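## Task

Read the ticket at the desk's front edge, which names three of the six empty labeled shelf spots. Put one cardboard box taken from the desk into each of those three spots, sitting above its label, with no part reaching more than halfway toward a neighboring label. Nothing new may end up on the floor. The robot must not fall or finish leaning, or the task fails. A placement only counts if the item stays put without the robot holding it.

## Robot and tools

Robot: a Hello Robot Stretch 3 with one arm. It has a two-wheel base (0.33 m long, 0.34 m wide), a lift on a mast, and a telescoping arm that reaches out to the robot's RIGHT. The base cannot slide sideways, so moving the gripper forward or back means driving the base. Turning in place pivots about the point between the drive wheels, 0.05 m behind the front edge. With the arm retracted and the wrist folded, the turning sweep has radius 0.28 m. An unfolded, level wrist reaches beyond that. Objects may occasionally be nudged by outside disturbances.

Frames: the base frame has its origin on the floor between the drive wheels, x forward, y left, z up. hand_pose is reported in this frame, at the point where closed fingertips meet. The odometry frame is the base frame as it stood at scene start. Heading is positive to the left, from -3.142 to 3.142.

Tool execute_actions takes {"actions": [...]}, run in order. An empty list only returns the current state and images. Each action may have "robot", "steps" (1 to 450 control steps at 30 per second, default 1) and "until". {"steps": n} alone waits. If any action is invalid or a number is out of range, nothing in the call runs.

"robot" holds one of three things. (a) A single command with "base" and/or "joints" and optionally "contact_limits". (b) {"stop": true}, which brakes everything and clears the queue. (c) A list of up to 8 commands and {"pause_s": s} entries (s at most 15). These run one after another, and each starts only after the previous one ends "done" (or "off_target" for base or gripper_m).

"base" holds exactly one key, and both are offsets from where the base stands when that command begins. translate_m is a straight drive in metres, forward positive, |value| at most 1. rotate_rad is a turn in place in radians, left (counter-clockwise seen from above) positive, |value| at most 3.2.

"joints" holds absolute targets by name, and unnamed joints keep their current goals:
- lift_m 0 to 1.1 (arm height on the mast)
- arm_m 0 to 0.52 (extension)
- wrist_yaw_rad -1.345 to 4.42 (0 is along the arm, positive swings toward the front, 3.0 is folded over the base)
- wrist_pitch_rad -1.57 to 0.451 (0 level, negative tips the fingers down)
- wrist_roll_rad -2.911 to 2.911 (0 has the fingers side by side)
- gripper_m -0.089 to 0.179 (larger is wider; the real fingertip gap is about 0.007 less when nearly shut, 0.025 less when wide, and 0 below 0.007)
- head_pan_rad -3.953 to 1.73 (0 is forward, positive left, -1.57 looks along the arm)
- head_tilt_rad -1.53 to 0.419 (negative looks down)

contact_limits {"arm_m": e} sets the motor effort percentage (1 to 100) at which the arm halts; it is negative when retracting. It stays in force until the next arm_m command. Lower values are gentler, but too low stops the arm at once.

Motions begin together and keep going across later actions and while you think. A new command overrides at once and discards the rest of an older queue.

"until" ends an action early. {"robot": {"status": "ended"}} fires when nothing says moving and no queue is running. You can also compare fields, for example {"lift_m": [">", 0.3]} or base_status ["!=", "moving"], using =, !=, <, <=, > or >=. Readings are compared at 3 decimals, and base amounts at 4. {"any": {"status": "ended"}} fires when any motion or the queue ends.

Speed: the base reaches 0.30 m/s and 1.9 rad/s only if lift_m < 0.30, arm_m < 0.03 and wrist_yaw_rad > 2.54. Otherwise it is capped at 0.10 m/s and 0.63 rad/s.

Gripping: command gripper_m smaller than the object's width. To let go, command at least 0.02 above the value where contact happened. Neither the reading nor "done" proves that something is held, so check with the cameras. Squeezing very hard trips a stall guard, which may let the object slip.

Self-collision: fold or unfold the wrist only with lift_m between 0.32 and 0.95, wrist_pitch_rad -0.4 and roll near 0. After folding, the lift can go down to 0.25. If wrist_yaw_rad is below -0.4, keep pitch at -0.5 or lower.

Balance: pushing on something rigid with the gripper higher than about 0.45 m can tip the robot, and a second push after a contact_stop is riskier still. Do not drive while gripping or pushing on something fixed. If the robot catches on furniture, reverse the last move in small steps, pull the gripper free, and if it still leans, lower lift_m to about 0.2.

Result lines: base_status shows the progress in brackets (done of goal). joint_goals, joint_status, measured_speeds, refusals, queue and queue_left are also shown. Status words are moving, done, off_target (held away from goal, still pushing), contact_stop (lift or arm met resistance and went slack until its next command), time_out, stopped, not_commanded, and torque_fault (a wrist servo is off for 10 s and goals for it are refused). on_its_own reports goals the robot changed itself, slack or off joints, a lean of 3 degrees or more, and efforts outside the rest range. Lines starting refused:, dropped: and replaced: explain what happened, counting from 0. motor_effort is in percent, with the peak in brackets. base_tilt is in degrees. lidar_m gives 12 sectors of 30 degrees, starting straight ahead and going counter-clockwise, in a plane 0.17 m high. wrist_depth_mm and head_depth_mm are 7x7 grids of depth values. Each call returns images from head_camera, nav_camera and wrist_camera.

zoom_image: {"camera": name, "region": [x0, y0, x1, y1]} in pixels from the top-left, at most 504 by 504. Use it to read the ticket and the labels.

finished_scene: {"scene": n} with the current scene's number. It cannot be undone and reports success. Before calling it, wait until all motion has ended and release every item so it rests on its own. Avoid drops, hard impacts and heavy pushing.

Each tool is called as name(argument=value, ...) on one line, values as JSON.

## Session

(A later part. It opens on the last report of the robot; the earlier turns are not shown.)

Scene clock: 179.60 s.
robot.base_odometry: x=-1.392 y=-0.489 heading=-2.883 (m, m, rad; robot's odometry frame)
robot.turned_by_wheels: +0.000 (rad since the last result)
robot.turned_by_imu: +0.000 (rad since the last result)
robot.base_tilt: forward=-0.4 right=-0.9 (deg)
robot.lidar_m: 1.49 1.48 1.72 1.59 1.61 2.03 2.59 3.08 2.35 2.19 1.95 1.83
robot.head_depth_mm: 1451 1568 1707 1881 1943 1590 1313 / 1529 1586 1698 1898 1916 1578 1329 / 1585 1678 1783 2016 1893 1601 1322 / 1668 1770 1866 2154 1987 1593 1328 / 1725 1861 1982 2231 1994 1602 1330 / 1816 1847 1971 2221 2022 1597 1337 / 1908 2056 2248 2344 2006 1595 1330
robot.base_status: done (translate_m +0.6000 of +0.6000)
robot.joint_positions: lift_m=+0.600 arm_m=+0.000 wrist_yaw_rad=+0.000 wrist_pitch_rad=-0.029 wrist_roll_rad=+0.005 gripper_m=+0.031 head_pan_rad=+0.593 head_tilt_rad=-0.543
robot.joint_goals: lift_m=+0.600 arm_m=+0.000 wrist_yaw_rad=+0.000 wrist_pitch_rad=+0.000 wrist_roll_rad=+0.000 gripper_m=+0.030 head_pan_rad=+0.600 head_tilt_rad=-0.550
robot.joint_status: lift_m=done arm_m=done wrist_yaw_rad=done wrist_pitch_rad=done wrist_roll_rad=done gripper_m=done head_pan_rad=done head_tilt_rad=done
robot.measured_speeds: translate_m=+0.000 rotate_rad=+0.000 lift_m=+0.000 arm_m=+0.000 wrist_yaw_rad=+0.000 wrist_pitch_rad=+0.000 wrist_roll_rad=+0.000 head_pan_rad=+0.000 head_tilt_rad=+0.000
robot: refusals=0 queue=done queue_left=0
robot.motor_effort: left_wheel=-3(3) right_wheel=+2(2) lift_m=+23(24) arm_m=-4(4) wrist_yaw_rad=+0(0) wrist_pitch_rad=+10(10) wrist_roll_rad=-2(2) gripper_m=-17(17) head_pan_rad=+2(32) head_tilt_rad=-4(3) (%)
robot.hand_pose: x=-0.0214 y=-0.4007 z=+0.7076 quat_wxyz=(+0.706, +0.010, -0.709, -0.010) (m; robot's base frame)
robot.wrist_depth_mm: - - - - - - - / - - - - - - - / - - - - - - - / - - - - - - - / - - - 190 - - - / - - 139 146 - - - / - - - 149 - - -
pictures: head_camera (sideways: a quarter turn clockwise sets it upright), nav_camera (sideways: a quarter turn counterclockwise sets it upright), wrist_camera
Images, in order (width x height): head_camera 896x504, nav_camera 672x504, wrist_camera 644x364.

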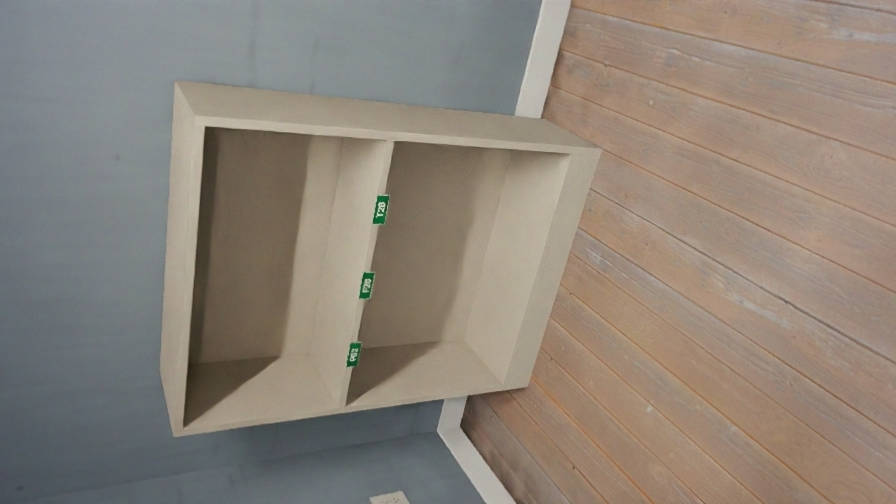

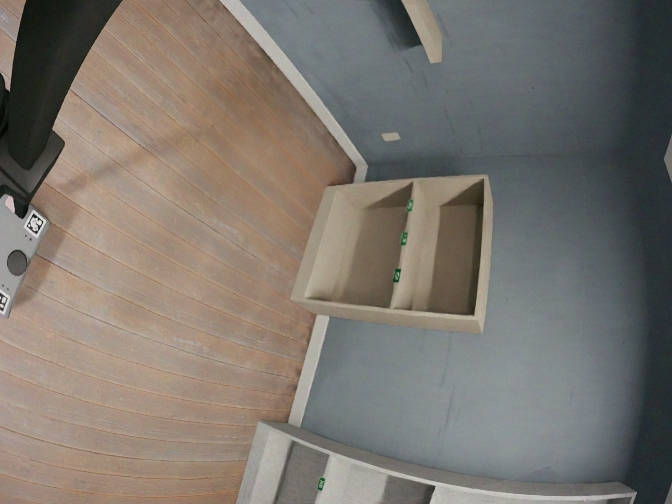

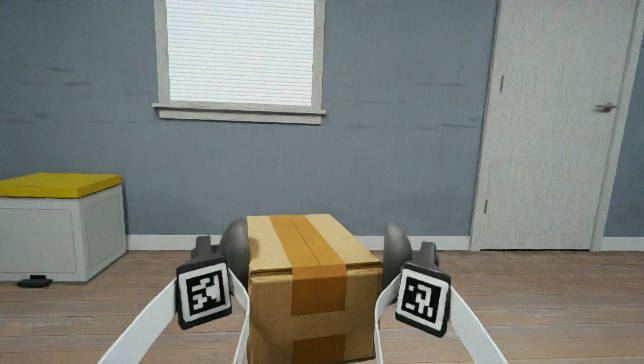

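zoom_image(camera="head_camera", region=[330,180,410,380])

execute_actions(actions=[{"robot":{"joints":{"head_pan_rad":-0.35,"head_tilt_rad":-0.55}},"steps":100,"until":{"robot":{"status":"ended"}}}])

zoom_image(camera="head_camera", region=[380,150,450,350])

Region (330, 180, 410, 380) of head_camera's 896x504 image, scaled by 2.520, with more detail than that image has; it fills the left 202 columns of this view, and the rest is white.

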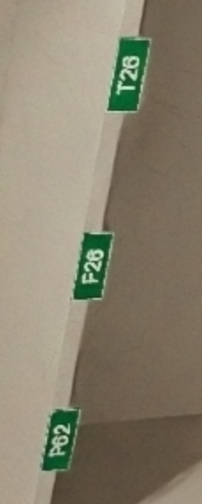

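Scene clock: 183.63 s.
robot.base_odometry: x=-1.392 y=-0.489 heading=-2.883 (m, m, rad; robot's odometry frame)
robot.turned_by_wheels: +0.000 (rad since the last result)
robot.turned_by_imu: +0.001 (rad since the last result)
robot.base_tilt: forward=-0.4 right=-0.9 (deg)
robot.lidar_m: 1.49 1.48 1.71 1.59 1.61 2.04 2.60 3.09 2.36 2.19 1.96 1.83
robot.head_depth_mm: 1989 2202 2456 2578 1975 1580 1314 / 1620 1778 2243 2442 1980 1588 1314 / 1705 1858 2001 2199 1966 1577 1322 / 1631 1788 1949 2132 2003 1592 1325 / 1573 1685 1869 2070 1914 1597 1333 / 1512 1613 1742 1864 1923 1599 1332 / 1412 1555 1714 1876 1942 1587 1330
robot.base_status: done (translate_m +0.6000 of +0.6000)
robot.joint_positions: lift_m=+0.600 arm_m=+0.000 wrist_yaw_rad=+0.000 wrist_pitch_rad=-0.029 wrist_roll_rad=+0.005 gripper_m=+0.031 head_pan_rad=-0.343 head_tilt_rad=-0.543
robot.joint_goals: lift_m=+0.600 arm_m=+0.000 wrist_yaw_rad=+0.000 wrist_pitch_rad=+0.000 wrist_roll_rad=+0.000 gripper_m=+0.030 head_pan_rad=-0.350 head_tilt_rad=-0.550
robot.joint_status: lift_m=done arm_m=done wrist_yaw_rad=done wrist_pitch_rad=done wrist_roll_rad=done gripper_m=done head_pan_rad=done head_tilt_rad=done
robot.measured_speeds: translate_m=+0.000 rotate_rad=+0.000 lift_m=+0.000 arm_m=+0.000 wrist_yaw_rad=+0.000 wrist_pitch_rad=+0.000 wrist_roll_rad=+0.000 head_pan_rad=+0.000 head_tilt_rad=+0.000
robot: refusals=0 queue=done queue_left=0
robot.motor_effort: left_wheel=-3(4) right_wheel=+1(1) lift_m=+23(23) arm_m=-4(4) wrist_yaw_rad=+0(1) wrist_pitch_rad=+10(10) wrist_roll_rad=-2(2) gripper_m=-17(17) head_pan_rad=-3(28) head_tilt_rad=-4(3) (%)
robot.hand_pose: x=-0.0214 y=-0.4007 z=+0.7076 quat_wxyz=(+0.706, +0.010, -0.709, -0.010) (m; robot's base frame)
robot.wrist_depth_mm: - - - - - - - / - - - - - - - / - - - - - - - / - - - - - - - / - - - 190 - - - / - - 139 146 - - - / - - - 149 - - -
pictures: head_camera (sideways: a quarter turn clockwise sets it upright), nav_camera (sideways: a quarter turn counterclockwise sets it upright), wrist_camera
Images, in order (width x height): head_camera 896x504, nav_camera 672x504, wrist_camera 644x364.

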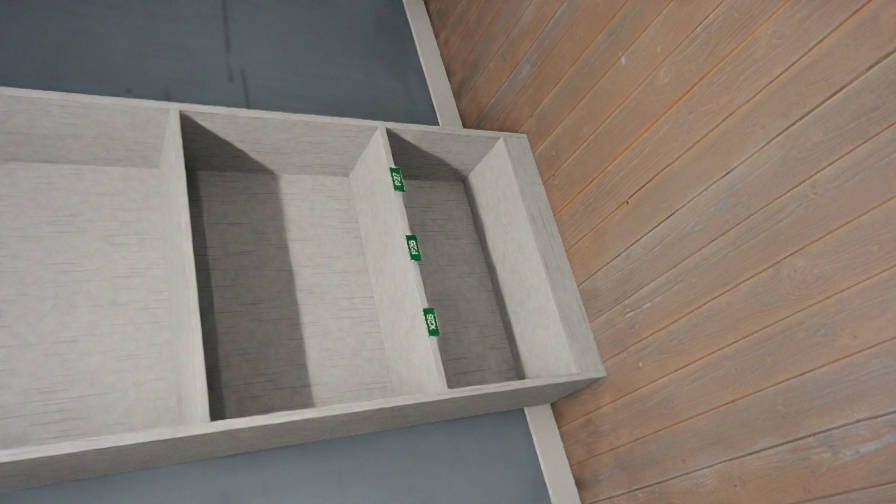

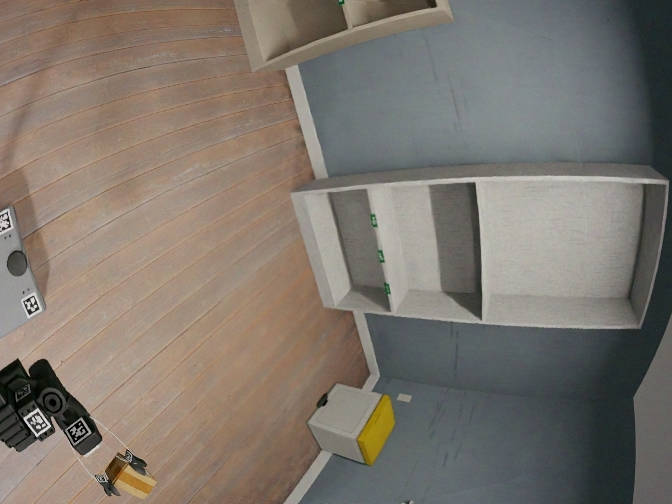

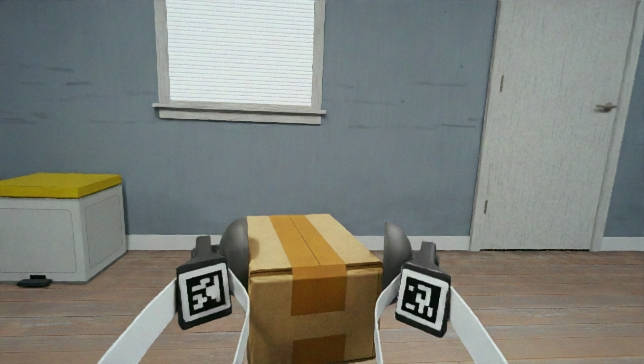

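Region (380, 150, 450, 350) of head_camera's 896x504 image, scaled by 2.520, with more detail than that image has; it fills the left 176 columns of this view, and the rest is white.

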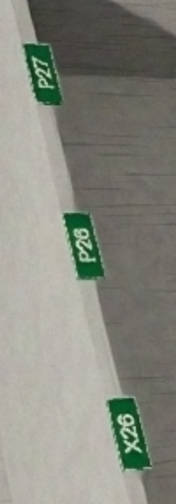

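execute_actions(actions=[{"robot":[{"base":{"translate_m":0.85},"joints":{"lift_m":0.52}},{"base":{"rotate_rad":1.57},"joints":{"head_pan_rad":-1.57,"head_tilt_rad":-0.8}},{"base":{"translate_m":-0.5}}],"steps":450,"until":{"robot":{"status":"ended"}}},{"steps":200,"until":{"robot":{"status":"ended"}}}])

Scene clock: 214.80 s.
robot.base_odometry: x=-2.341 y=-0.222 heading=-1.313 (m, m, rad; robot's odometry frame)
robot.turned_by_wheels: +1.570 (rad since the last result)
robot.turned_by_imu: +1.559 (rad since the last result)
robot.base_tilt: forward=-0.4 right=-0.7 (deg)
robot.lidar_m: 1.88 2.21 2.80 3.39 2.53 1.71 1.17 1.18 0.84 0.91 0.69 1.17
robot.head_depth_mm: 773 929 1087 1104 1348 1312 1178 / 765 919 1058 1112 1407 1319 1185 / 760 905 1051 1114 1379 1306 1197 / 753 894 1036 1116 1001 1275 1166 / 742 884 1016 1119 1352 1298 1179 / 735 871 1005 1097 1177 1278 1177 / 739 861 954 961 1078 1348 1180
robot.base_status: done (translate_m -0.5000 of -0.5000)
robot.joint_positions: lift_m=+0.520 arm_m=+0.000 wrist_yaw_rad=+0.000 wrist_pitch_rad=-0.029 wrist_roll_rad=+0.005 gripper_m=+0.031 head_pan_rad=-1.563 head_tilt_rad=-0.790
robot.joint_goals: lift_m=+0.520 arm_m=+0.000 wrist_yaw_rad=+0.000 wrist_pitch_rad=+0.000 wrist_roll_rad=+0.000 gripper_m=+0.030 head_pan_rad=-1.570 head_tilt_rad=-0.800
robot.joint_status: lift_m=done arm_m=done wrist_yaw_rad=done wrist_pitch_rad=done wrist_roll_rad=done gripper_m=done head_pan_rad=done head_tilt_rad=done
robot.measured_speeds: translate_m=+0.000 rotate_rad=+0.000 lift_m=+0.000 arm_m=+0.000 wrist_yaw_rad=+0.000 wrist_pitch_rad=+0.000 wrist_roll_rad=+0.000 head_pan_rad=+0.000 head_tilt_rad=+0.000
robot: refusals=0 queue=done queue_left=0
robot.motor_effort: left_wheel=-2(9) right_wheel=+1(4) lift_m=+23(23) arm_m=-4(3) wrist_yaw_rad=-1(1) wrist_pitch_rad=+10(10) wrist_roll_rad=-2(2) gripper_m=-17(17) head_pan_rad=-3(28) head_tilt_rad=-6(27) (%)
robot.hand_pose: x=-0.0214 y=-0.4007 z=+0.6276 quat_wxyz=(+0.706, +0.011, -0.709, -0.010) (m; robot's base frame)
robot.wrist_depth_mm: 394 572 621 627 638 648 559 / 398 576 637 648 657 664 555 / 423 581 646 664 673 689 549 / 427 586 667 685 692 710 548 / 440 499 520 190 614 586 527 / 576 470 139 146 298 450 502 / 729 604 732 149 770 743 543
pictures: head_camera (sideways: a quarter turn clockwise sets it upright), nav_camera (sideways: a quarter turn counterclockwise sets it upright), wrist_camera
Images, in order (width x height): head_camera 896x504, nav_camera 672x504, wrist_camera 644x364.

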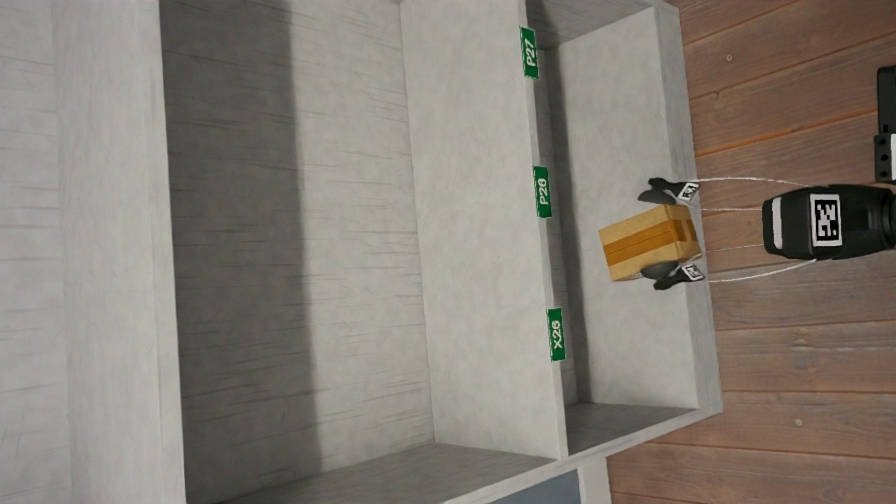

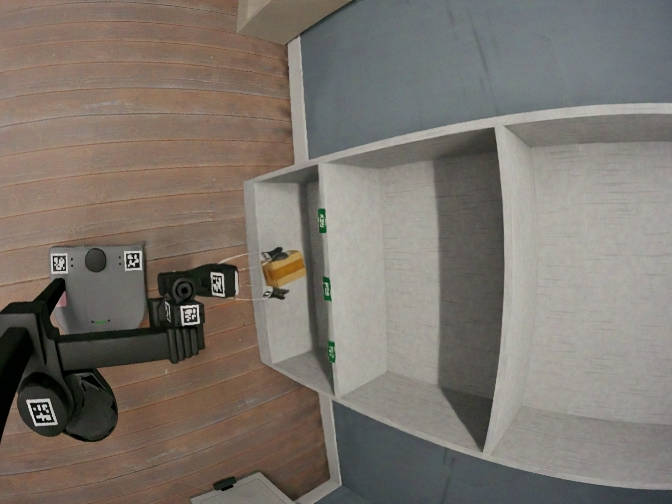

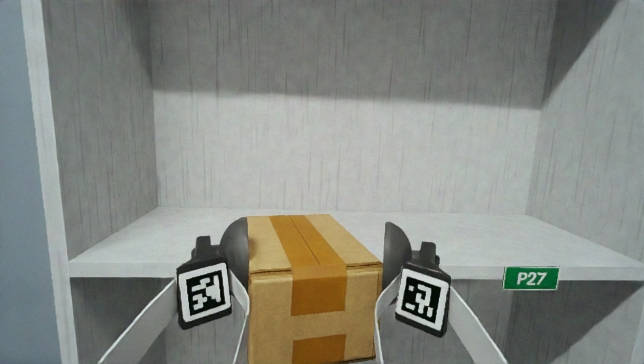

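execute_actions(actions=[{"robot":{"base":{"translate_m":-0.06},"joints":{"lift_m":0.60}},"steps":200,"until":{"robot":{"status":"ended"}}}])

Scene clock: 222.33 s.
robot.base_odometry: x=-2.356 y=-0.164 heading=-1.313 (m, m, rad; robot's odometry frame)
robot.turned_by_wheels: +0.000 (rad since the last result)
robot.turned_by_imu: +0.001 (rad since the last result)
robot.base_tilt: forward=-0.4 right=-0.9 (deg)
robot.lidar_m: 1.93 2.28 2.88 3.38 2.46 1.65 1.11 1.12 0.80 0.91 0.71 1.22
robot.head_depth_mm: 775 936 1069 1089 1261 1311 1194 / 771 921 1073 1119 1403 1310 1206 / 765 908 1058 1117 1405 1312 1211 / 756 896 1038 1115 711 1300 1173 / 751 890 1029 1120 1379 1287 1180 / 739 883 1006 1107 1356 1293 1181 / 740 866 990 1087 1040 1289 1182
robot.base_status: done (translate_m -0.0600 of -0.0600)
robot.joint_positions: lift_m=+0.600 arm_m=+0.000 wrist_yaw_rad=+0.000 wrist_pitch_rad=-0.029 wrist_roll_rad=+0.005 gripper_m=+0.031 head_pan_rad=-1.563 head_tilt_rad=-0.790
robot.joint_goals: lift_m=+0.600 arm_m=+0.000 wrist_yaw_rad=+0.000 wrist_pitch_rad=+0.000 wrist_roll_rad=+0.000 gripper_m=+0.030 head_pan_rad=-1.570 head_tilt_rad=-0.800
robot.joint_status: lift_m=done arm_m=done wrist_yaw_rad=done wrist_pitch_rad=done wrist_roll_rad=done gripper_m=done head_pan_rad=done head_tilt_rad=done
robot.measured_speeds: translate_m=+0.000 rotate_rad=+0.000 lift_m=+0.000 arm_m=+0.000 wrist_yaw_rad=+0.000 wrist_pitch_rad=+0.000 wrist_roll_rad=+0.000 head_pan_rad=+0.000 head_tilt_rad=+0.000
robot: refusals=0 queue=done queue_left=0
robot.motor_effort: left_wheel=-2(6) right_wheel=+1(2) lift_m=+41(42) arm_m=-4(4) wrist_yaw_rad=+0(0) wrist_pitch_rad=+10(10) wrist_roll_rad=-2(2) gripper_m=-17(17) head_pan_rad=-2(4) head_tilt_rad=-4(5) (%)
robot.hand_pose: x=-0.0214 y=-0.4007 z=+0.7069 quat_wxyz=(+0.706, +0.011, -0.709, -0.010) (m; robot's base frame)
robot.wrist_depth_mm: 454 607 619 642 634 645 491 / 459 631 642 648 657 665 485 / 460 643 661 669 681 682 485 / 464 665 678 687 702 701 480 / 469 663 690 189 709 695 504 / 455 518 140 146 318 558 520 / 432 506 444 149 775 577 548
pictures: head_camera (sideways: a quarter turn clockwise sets it upright), nav_camera (sideways: a quarter turn counterclockwise sets it upright), wrist_camera
Images, in order (width x height): head_camera 896x504, nav_camera 672x504, wrist_camera 644x364.

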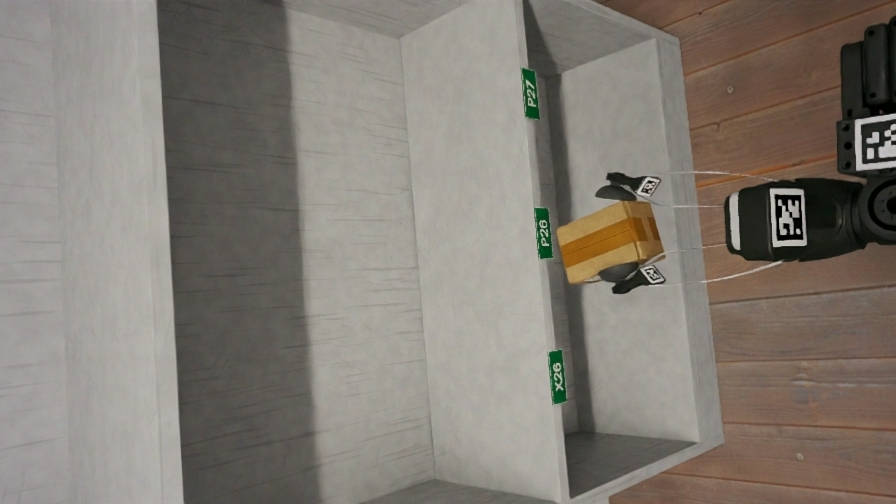

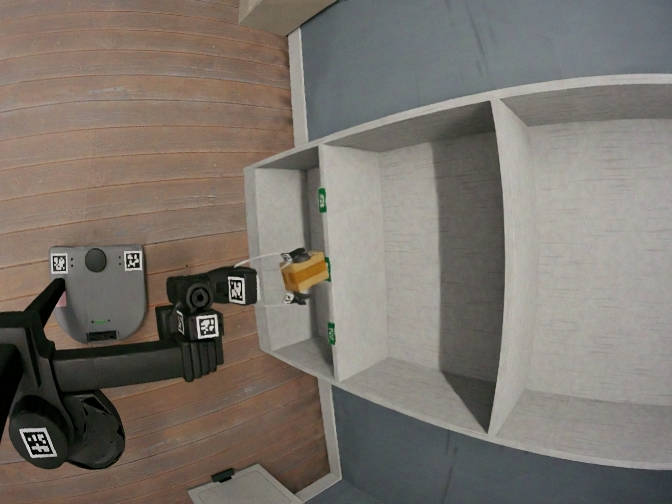

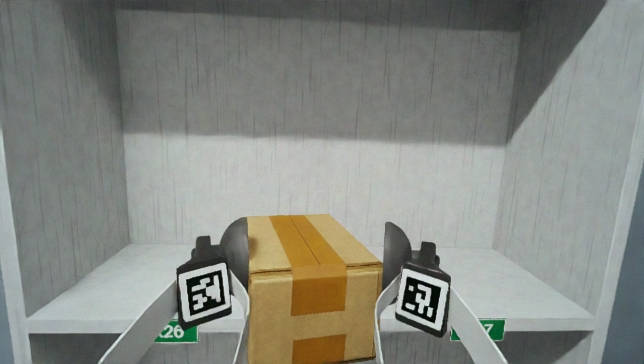

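execute_actions(actions=[{"robot":[{"base":{"translate_m":-0.012},"joints":{"lift_m":0.51}},{"joints":{"arm_m":0.39}},{"joints":{"lift_m":0.475}}],"steps":300,"until":{"robot":{"status":"ended"}}}])

Scene clock: 233.03 s.
robot.base_odometry: x=-2.359 y=-0.152 heading=-1.313 (m, m, rad; robot's odometry frame)
robot.turned_by_wheels: +0.000 (rad since the last result)
robot.turned_by_imu: +0.002 (rad since the last result)
robot.base_tilt: forward=-0.4 right=-1.0 (deg)
robot.lidar_m: 1.95 2.29 2.90 3.37 2.45 1.64 1.10 1.11 0.80 0.92 0.72 1.22
robot.head_depth_mm: 774 934 1064 1080 1250 1315 1175 / 771 924 1070 1116 1396 1312 - / 766 913 1053 1128 - 1316 1177 / 755 900 1040 1080 1384 1306 1177 / 747 889 1024 1121 1373 1296 1183 / 742 881 1007 1111 1347 1285 1183 / 736 867 993 1092 1038 1298 1187
robot.base_status: done (translate_m -0.0120 of -0.0120)
robot.joint_positions: lift_m=+0.475 arm_m=+0.390 wrist_yaw_rad=+0.000 wrist_pitch_rad=-0.029 wrist_roll_rad=+0.005 gripper_m=+0.031 head_pan_rad=-1.563 head_tilt_rad=-0.790
robot.joint_goals: lift_m=+0.475 arm_m=+0.390 wrist_yaw_rad=+0.000 wrist_pitch_rad=+0.000 wrist_roll_rad=+0.000 gripper_m=+0.030 head_pan_rad=-1.570 head_tilt_rad=-0.800
robot.joint_status: lift_m=done arm_m=done wrist_yaw_rad=done wrist_pitch_rad=done wrist_roll_rad=done gripper_m=done head_pan_rad=done head_tilt_rad=done
robot.measured_speeds: translate_m=+0.000 rotate_rad=+0.000 lift_m=+0.000 arm_m=+0.000 wrist_yaw_rad=+0.000 wrist_pitch_rad=+0.000 wrist_roll_rad=+0.000 head_pan_rad=+0.000 head_tilt_rad=+0.000
robot: refusals=0 queue=done queue_left=0
robot.motor_effort: left_wheel=-2(7) right_wheel=+1(4) lift_m=+23(41) arm_m=+3(3) wrist_yaw_rad=+0(1) wrist_pitch_rad=+10(10) wrist_roll_rad=-2(2) gripper_m=-18(17) head_pan_rad=-2(3) head_tilt_rad=-5(5) (%)
robot.hand_pose: x=-0.0214 y=-0.7901 z=+0.5826 quat_wxyz=(+0.706, +0.011, -0.709, -0.010) (m; robot's base frame)
robot.wrist_depth_mm: 254 258 262 267 271 277 281 / 262 264 269 273 278 284 289 / 269 273 276 282 286 291 297 / 276 280 284 290 294 300 306 / 283 286 289 190 304 310 315 / 258 265 139 146 201 288 294 / 200 203 189 149 203 217 220
pictures: head_camera (sideways: a quarter turn clockwise sets it upright), nav_camera (sideways: a quarter turn counterclockwise sets it upright), wrist_camera
Images, in order (width x height): head_camera 896x504, nav_camera 672x504, wrist_camera 644x364.

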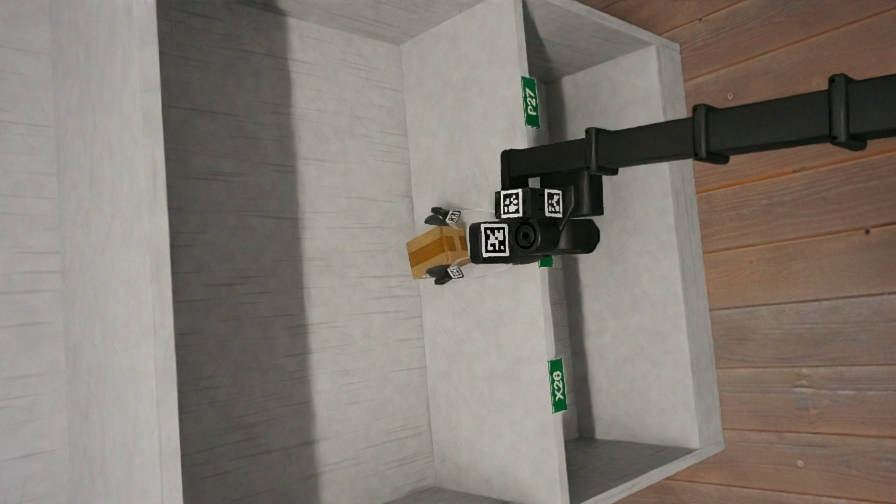

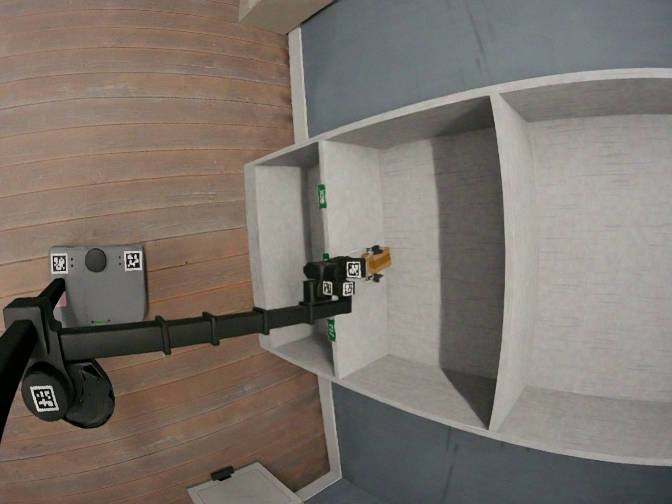

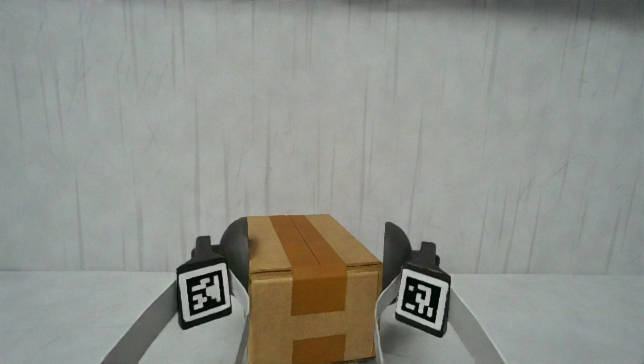

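execute_actions(actions=[{"robot":[{"joints":{"arm_m":0.34}},{"joints":{"lift_m":0.458}},{"joints":{"gripper_m":0.12}},{"joints":{"arm_m":0.0}}],"steps":300,"until":{"robot":{"status":"ended"}}}])

Scene clock: 242.33 s.
robot.base_odometry: x=-2.359 y=-0.152 heading=-1.313 (m, m, rad; robot's odometry frame)
robot.turned_by_wheels: +0.000 (rad since the last result)
robot.turned_by_imu: +0.002 (rad since the last result)
robot.base_tilt: forward=-0.5 right=-1.0 (deg)
robot.lidar_m: 1.95 2.28 2.90 3.23 2.44 1.64 1.09 1.11 0.80 0.92 0.72 1.22
robot.head_depth_mm: 772 936 1056 1081 1235 1316 1183 / 773 926 1073 1111 1392 1314 1172 / 766 914 1052 1110 1402 1322 1191 / 757 902 1041 1083 1384 1300 1201 / 750 891 1027 1119 1380 1295 1185 / 743 877 1014 1109 1346 1295 1176 / 738 864 1003 1093 1041 1297 1177
robot.base_status: done (translate_m -0.0120 of -0.0120)
robot.joint_positions: lift_m=+0.458 arm_m=+0.000 wrist_yaw_rad=+0.000 wrist_pitch_rad=-0.026 wrist_roll_rad=+0.005 gripper_m=+0.120 head_pan_rad=-1.563 head_tilt_rad=-0.790
robot.joint_goals: lift_m=+0.458 arm_m=+0.000 wrist_yaw_rad=+0.000 wrist_pitch_rad=+0.000 wrist_roll_rad=+0.000 gripper_m=+0.120 head_pan_rad=-1.570 head_tilt_rad=-0.800
robot.joint_status: lift_m=done arm_m=done wrist_yaw_rad=done wrist_pitch_rad=done wrist_roll_rad=done gripper_m=done head_pan_rad=done head_tilt_rad=done
robot.measured_speeds: translate_m=+0.000 rotate_rad=+0.000 lift_m=+0.000 arm_m=+0.000 wrist_yaw_rad=+0.000 wrist_pitch_rad=+0.000 wrist_roll_rad=+0.000 head_pan_rad=+0.000 head_tilt_rad=+0.000
robot: refusals=0 queue=done queue_left=0
robot.motor_effort: left_wheel=-2(3) right_wheel=+1(1) lift_m=+23(24) arm_m=-4(8) wrist_yaw_rad=+0(0) wrist_pitch_rad=+9(10) wrist_roll_rad=-2(3) gripper_m=+0(81) head_pan_rad=-2(2) head_tilt_rad=-5(5) (%)
robot.hand_pose: x=-0.0214 y=-0.4008 z=+0.5662 quat_wxyz=(+0.706, +0.010, -0.709, -0.009) (m; robot's base frame)
robot.wrist_depth_mm: 472 616 624 640 653 648 471 / 472 624 639 651 664 663 472 / 478 654 659 664 686 676 471 / 469 593 638 548 700 635 488 / 435 408 696 442 717 444 482 / 487 635 717 727 742 596 534 / 450 718 744 756 774 704 869
pictures: head_camera (sideways: a quarter turn clockwise sets it upright), nav_camera (sideways: a quarter turn counterclockwise sets it upright), wrist_camera
Images, in order (width x height): head_camera 896x504, nav_camera 672x504, wrist_camera 644x364.

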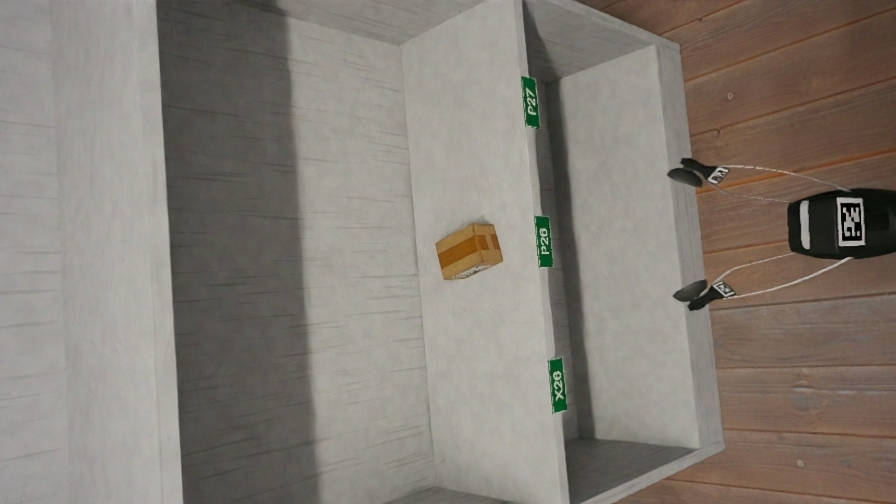

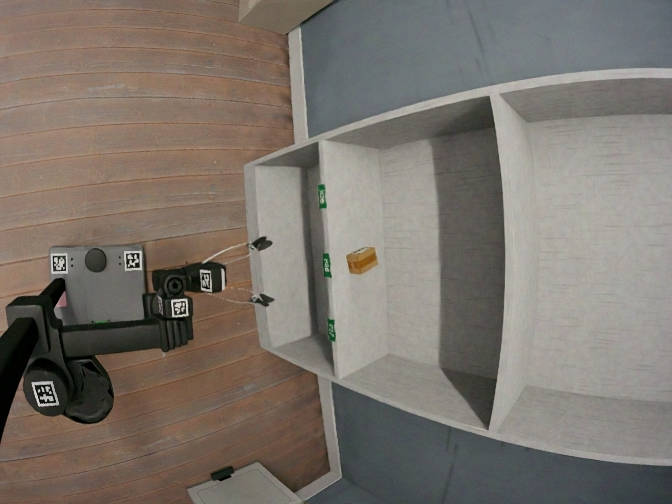

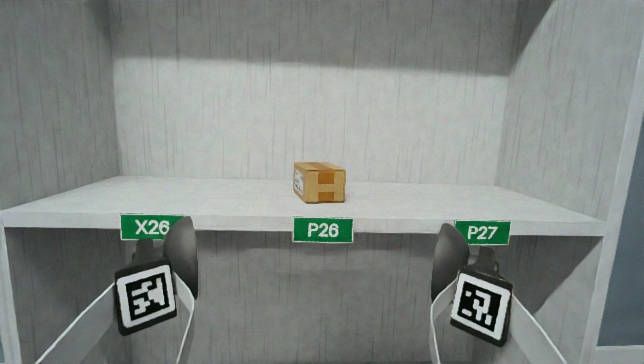

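execute_actions(actions=[{"robot":[{"base":{"rotate_rad":1.42},"joints":{"wrist_pitch_rad":-0.4,"wrist_yaw_rad":3.0,"gripper_m":0.04,"head_pan_rad":0,"head_tilt_rad":-0.6}},{"joints":{"lift_m":0.26}},{"base":{"translate_m":1.0}},{"base":{"translate_m":1.0}},{"base":{"translate_m":0.4}}],"steps":450,"until":{"robot":{"status":"ended"}}},{"steps":300,"until":{"robot":{"status":"ended"}}}])

Scene clock: 267.83 s.
robot.base_odometry: x=+0.027 y=+0.102 heading=+0.106 (m, m, rad; robot's odometry frame)
robot.turned_by_wheels: +1.420 (rad since the last result)
robot.turned_by_imu: +1.432 (rad since the last result)
robot.base_tilt: forward=-0.5 right=-0.8 (deg)
robot.lidar_m: 0.78 1.04 1.75 2.10 2.10 2.49 3.02 3.05 1.89 1.66 1.66 1.41
robot.head_depth_mm: 1429 1582 1467 1034 1779 1506 1274 / 1376 1535 1462 1044 1834 1508 1276 / 1349 1486 1483 1050 1794 1513 1277 / 1317 1446 1476 1007 1365 1478 1273 / 1275 1408 1479 1007 1069 1467 1282 / 1246 1356 1440 1050 872 1476 1279 / 1220 1339 1412 1055 834 1513 1272
robot.base_status: done (translate_m +0.4000 of +0.4000)
robot.joint_positions: lift_m=+0.260 arm_m=+0.000 wrist_yaw_rad=+2.999 wrist_pitch_rad=-0.414 wrist_roll_rad=+0.005 gripper_m=+0.040 head_pan_rad=-0.007 head_tilt_rad=-0.605
robot.joint_goals: lift_m=+0.260 arm_m=+0.000 wrist_yaw_rad=+3.000 wrist_pitch_rad=-0.400 wrist_roll_rad=+0.000 gripper_m=+0.040 head_pan_rad=+0.000 head_tilt_rad=-0.600
robot.joint_status: lift_m=done arm_m=done wrist_yaw_rad=done wrist_pitch_rad=done wrist_roll_rad=done gripper_m=done head_pan_rad=done head_tilt_rad=done
robot.measured_speeds: translate_m=+0.000 rotate_rad=+0.000 lift_m=+0.000 arm_m=+0.000 wrist_yaw_rad=+0.000 wrist_pitch_rad=+0.000 wrist_roll_rad=+0.000 head_pan_rad=+0.000 head_tilt_rad=+0.000
robot: refusals=0 queue=done queue_left=0
robot.motor_effort: left_wheel=-3(5) right_wheel=+2(7) lift_m=+23(23) arm_m=-4(4) wrist_yaw_rad=+0(1) wrist_pitch_rad=+5(9) wrist_roll_rad=-2(2) gripper_m=-1(77) head_pan_rad=+1(32) head_tilt_rad=+3(23) (%)
robot.hand_pose: x=+0.0107 y=+0.0773 z=+0.2738 quat_wxyz=(+0.195, +0.702, +0.096, +0.678) (m; robot's base frame)
robot.wrist_depth_mm: - - - - - - - / - - - - - - - / 926 913 953 970 - - - / 711 720 731 740 758 762 781 / 573 577 620 596 607 616 621 / 483 502 - 524 513 507 513 / - - - - 419 436 443
pictures: head_camera (sideways: a quarter turn clockwise sets it upright), nav_camera (sideways: a quarter turn counterclockwise sets it upright), wrist_camera
Images, in order (width x height): head_camera 896x504, nav_camera 672x504, wrist_camera 644x364.

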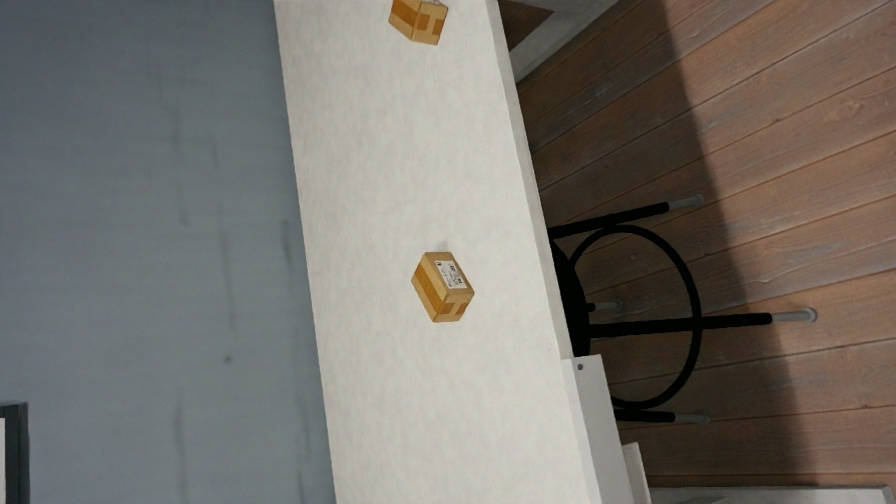

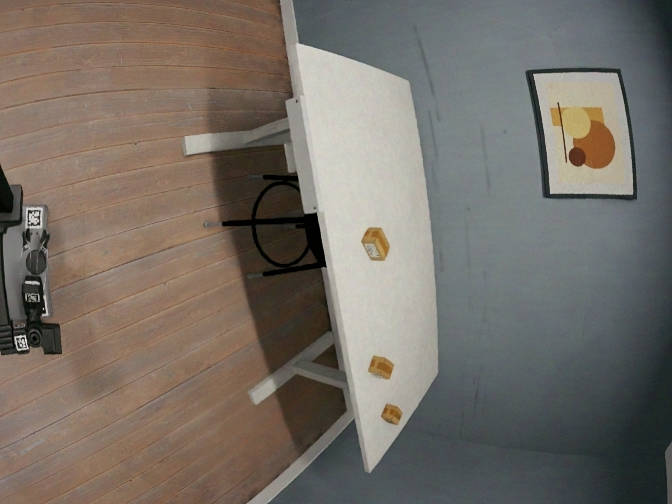

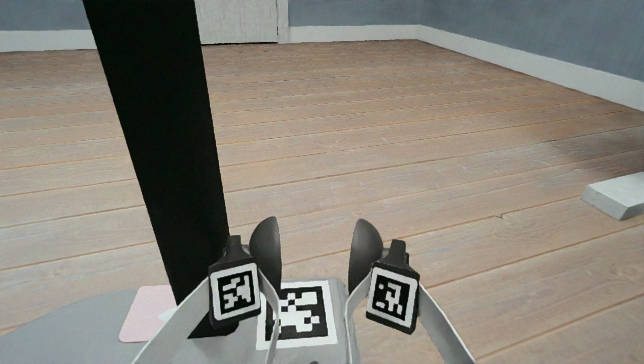

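execute_actions(actions=[{"robot":[{"base":{"translate_m":0.1},"joints":{"lift_m":0.7}},{"base":{"rotate_rad":1.72},"joints":{"head_pan_rad":-1.4,"head_tilt_rad":-0.75}},{"base":{"translate_m":-0.175},"joints":{"wrist_yaw_rad":0.54,"gripper_m":0.15}},{"joints":{"wrist_pitch_rad":0,"arm_m":0.2}}],"steps":450,"until":{"robot":{"status":"ended"}}}])

Scene clock: 292.67 s.
robot.base_odometry: x=+0.171 y=-0.056 heading=+1.826 (m, m, rad; robot's odometry frame)
robot.turned_by_wheels: +1.720 (rad since the last result)
robot.turned_by_imu: +1.701 (rad since the last result)
robot.base_tilt: forward=-0.5 right=-0.8 (deg)
robot.lidar_m: 2.30 2.32 3.03 3.06 2.28 1.56 1.46 1.48 1.21 0.71 0.71 1.83
robot.head_depth_mm: 1206 1330 1101 860 1723 1346 1195 / 1212 1332 1103 862 - 1333 1198 / 1214 1342 1107 893 - 1361 1193 / 1220 1349 1106 866 1553 1377 1203 / 1229 1353 1106 896 1551 1383 1201 / 1226 1376 1116 872 1543 1378 1204 / 1243 1378 1116 874 1506 1348 1209
robot.base_status: done (translate_m -0.1750 of -0.1750)
robot.joint_positions: lift_m=+0.700 arm_m=+0.200 wrist_yaw_rad=+0.540 wrist_pitch_rad=-0.026 wrist_roll_rad=+0.005 gripper_m=+0.150 head_pan_rad=-1.393 head_tilt_rad=-0.741
robot.joint_goals: lift_m=+0.700 arm_m=+0.200 wrist_yaw_rad=+0.540 wrist_pitch_rad=+0.000 wrist_roll_rad=+0.000 gripper_m=+0.150 head_pan_rad=-1.400 head_tilt_rad=-0.750
robot.joint_status: lift_m=done arm_m=done wrist_yaw_rad=done wrist_pitch_rad=done wrist_roll_rad=done gripper_m=done head_pan_rad=done head_tilt_rad=done
robot.measured_speeds: translate_m=+0.000 rotate_rad=+0.000 lift_m=+0.000 arm_m=+0.000 wrist_yaw_rad=+0.000 wrist_pitch_rad=+0.000 wrist_roll_rad=+0.000 head_pan_rad=+0.000 head_tilt_rad=+0.000
robot: refusals=0 queue=done queue_left=0
robot.motor_effort: left_wheel=-3(8) right_wheel=+1(7) lift_m=+40(41) arm_m=+2(1) wrist_yaw_rad=+0(3) wrist_pitch_rad=+9(8) wrist_roll_rad=-2(2) gripper_m=+0(82) head_pan_rad=-3(30) head_tilt_rad=-5(21) (%)
robot.hand_pose: x=+0.1101 y=-0.5638 z=+0.8076 quat_wxyz=(+0.683, +0.198, -0.680, +0.179) (m; robot's base frame)
robot.wrist_depth_mm: - - - - 910 822 745 / - - - - 943 840 755 / - - - - 953 850 770 / - - 841 870 920 842 772 / 429 483 457 471 404 511 518 / 336 310 314 322 326 - 343 / - 264 246 244 248 239 258
pictures: head_camera (sideways: a quarter turn clockwise sets it upright), nav_camera (sideways: a quarter turn counterclockwise sets it upright), wrist_camera
Images, in order (width x height): head_camera 896x504, nav_camera 672x504, wrist_camera 644x364.

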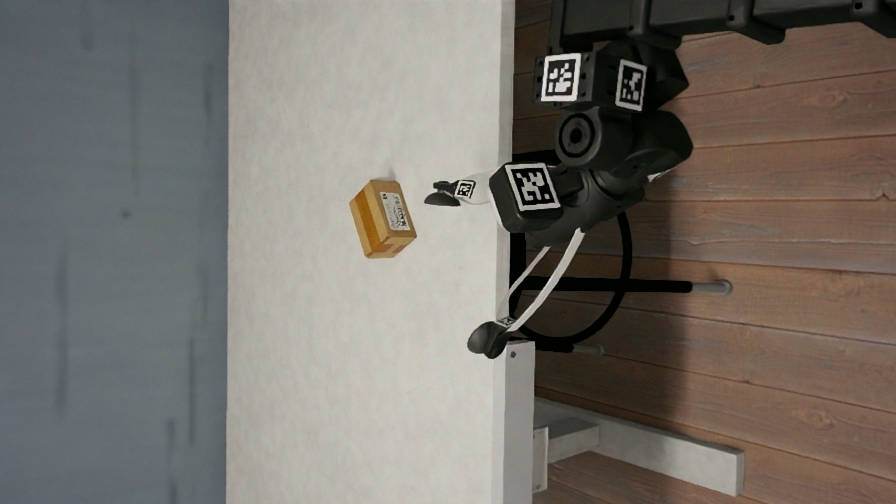

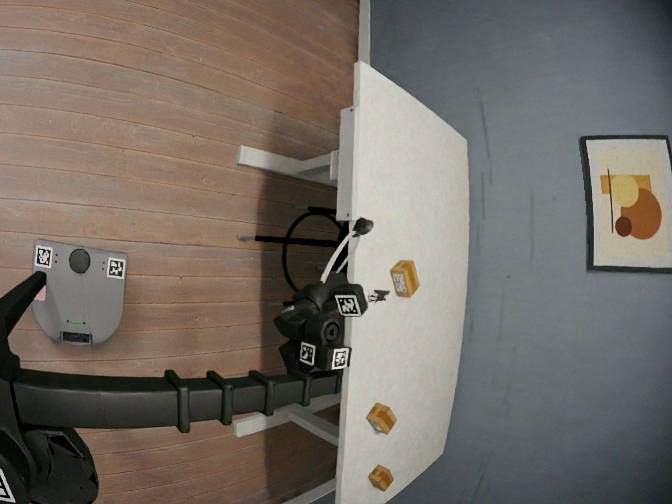

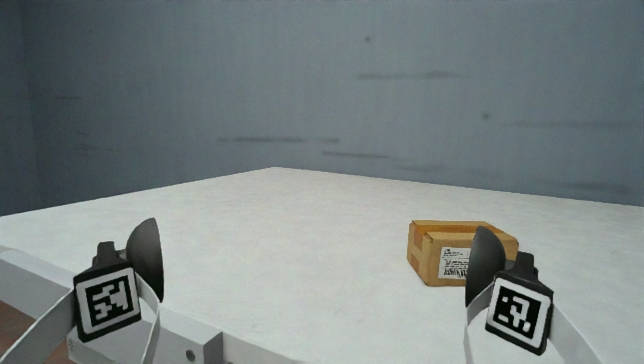

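execute_actions(actions=[{"robot":[{"base":{"translate_m":0.016},"joints":{"wrist_yaw_rad":0.35,"lift_m":0.655,"arm_m":0.22}},{"joints":{"arm_m":0.36}}],"steps":450,"until":{"robot":{"status":"ended"}}}])

Scene clock: 300.33 s.
robot.base_odometry: x=+0.167 y=-0.041 heading=+1.826 (m, m, rad; robot's odometry frame)
robot.turned_by_wheels: +0.000 (rad since the last result)
robot.turned_by_imu: +0.002 (rad since the last result)
robot.base_tilt: forward=-0.3 right=-0.9 (deg)
robot.lidar_m: 2.28 2.31 3.01 3.09 2.31 1.57 1.47 1.50 1.22 0.70 0.99 1.83
robot.head_depth_mm: 1205 1330 1102 886 - - 1208 / 1210 1341 1099 917 1547 1383 1192 / 1210 1341 1109 895 1598 1375 1191 / 1218 1353 1107 867 1554 1351 1201 / 1228 1351 1110 866 1578 1385 1208 / 1225 1357 1111 871 1551 1389 1199 / 1241 1368 1116 870 1551 1355 1207
robot.base_status: done (translate_m +0.0160 of +0.0160)
robot.joint_positions: lift_m=+0.655 arm_m=+0.360 wrist_yaw_rad=+0.351 wrist_pitch_rad=-0.026 wrist_roll_rad=+0.005 gripper_m=+0.150 head_pan_rad=-1.393 head_tilt_rad=-0.741
robot.joint_goals: lift_m=+0.655 arm_m=+0.360 wrist_yaw_rad=+0.350 wrist_pitch_rad=+0.000 wrist_roll_rad=+0.000 gripper_m=+0.150 head_pan_rad=-1.400 head_tilt_rad=-0.750
robot.joint_status: lift_m=done arm_m=done wrist_yaw_rad=done wrist_pitch_rad=done wrist_roll_rad=done gripper_m=done head_pan_rad=done head_tilt_rad=done
robot.measured_speeds: translate_m=+0.000 rotate_rad=+0.000 lift_m=+0.000 arm_m=+0.000 wrist_yaw_rad=+0.000 wrist_pitch_rad=+0.000 wrist_roll_rad=+0.000 head_pan_rad=+0.000 head_tilt_rad=+0.000
robot: refusals=0 queue=done queue_left=0
robot.motor_effort: left_wheel=-3(5) right_wheel=+1(5) lift_m=+22(40) arm_m=+3(0) wrist_yaw_rad=-1(3) wrist_pitch_rad=+9(9) wrist_roll_rad=-2(2) gripper_m=-1(1) head_pan_rad=-2(3) head_tilt_rad=-5(5) (%)
robot.hand_pose: x=+0.0664 y=-0.7447 z=+0.7634 quat_wxyz=(+0.696, +0.133, -0.696, +0.114) (m; robot's base frame)
robot.wrist_depth_mm: - 924 866 786 732 691 640 / - 946 897 813 750 700 661 / - 984 912 835 767 717 672 / 533 560 587 619 658 713 674 / 306 342 324 183 204 392 369 / 222 220 223 180 194 - 243 / - 167 171 173 176 170 183
pictures: head_camera (sideways: a quarter turn clockwise sets it upright), nav_camera (sideways: a quarter turn counterclockwise sets it upright), wrist_camera
Images, in order (width x height): head_camera 896x504, nav_camera 672x504, wrist_camera 644x364.

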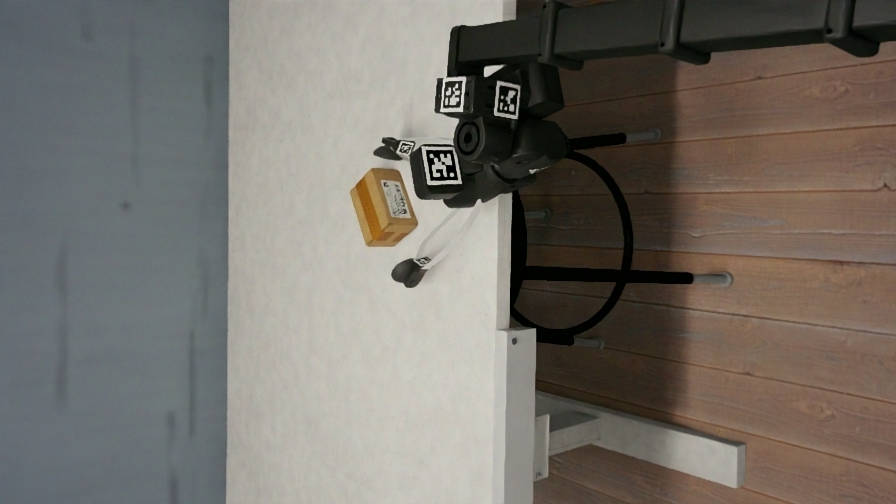

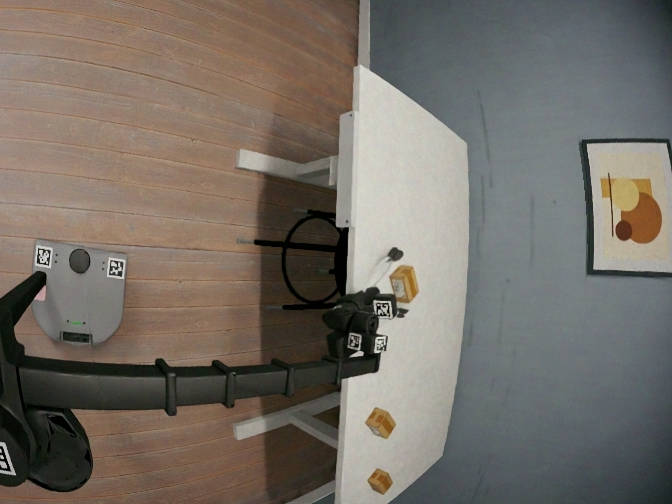

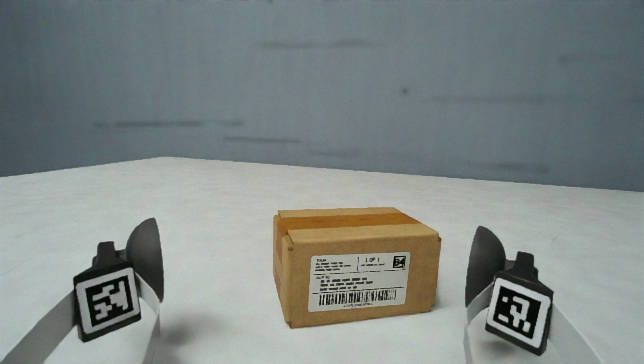

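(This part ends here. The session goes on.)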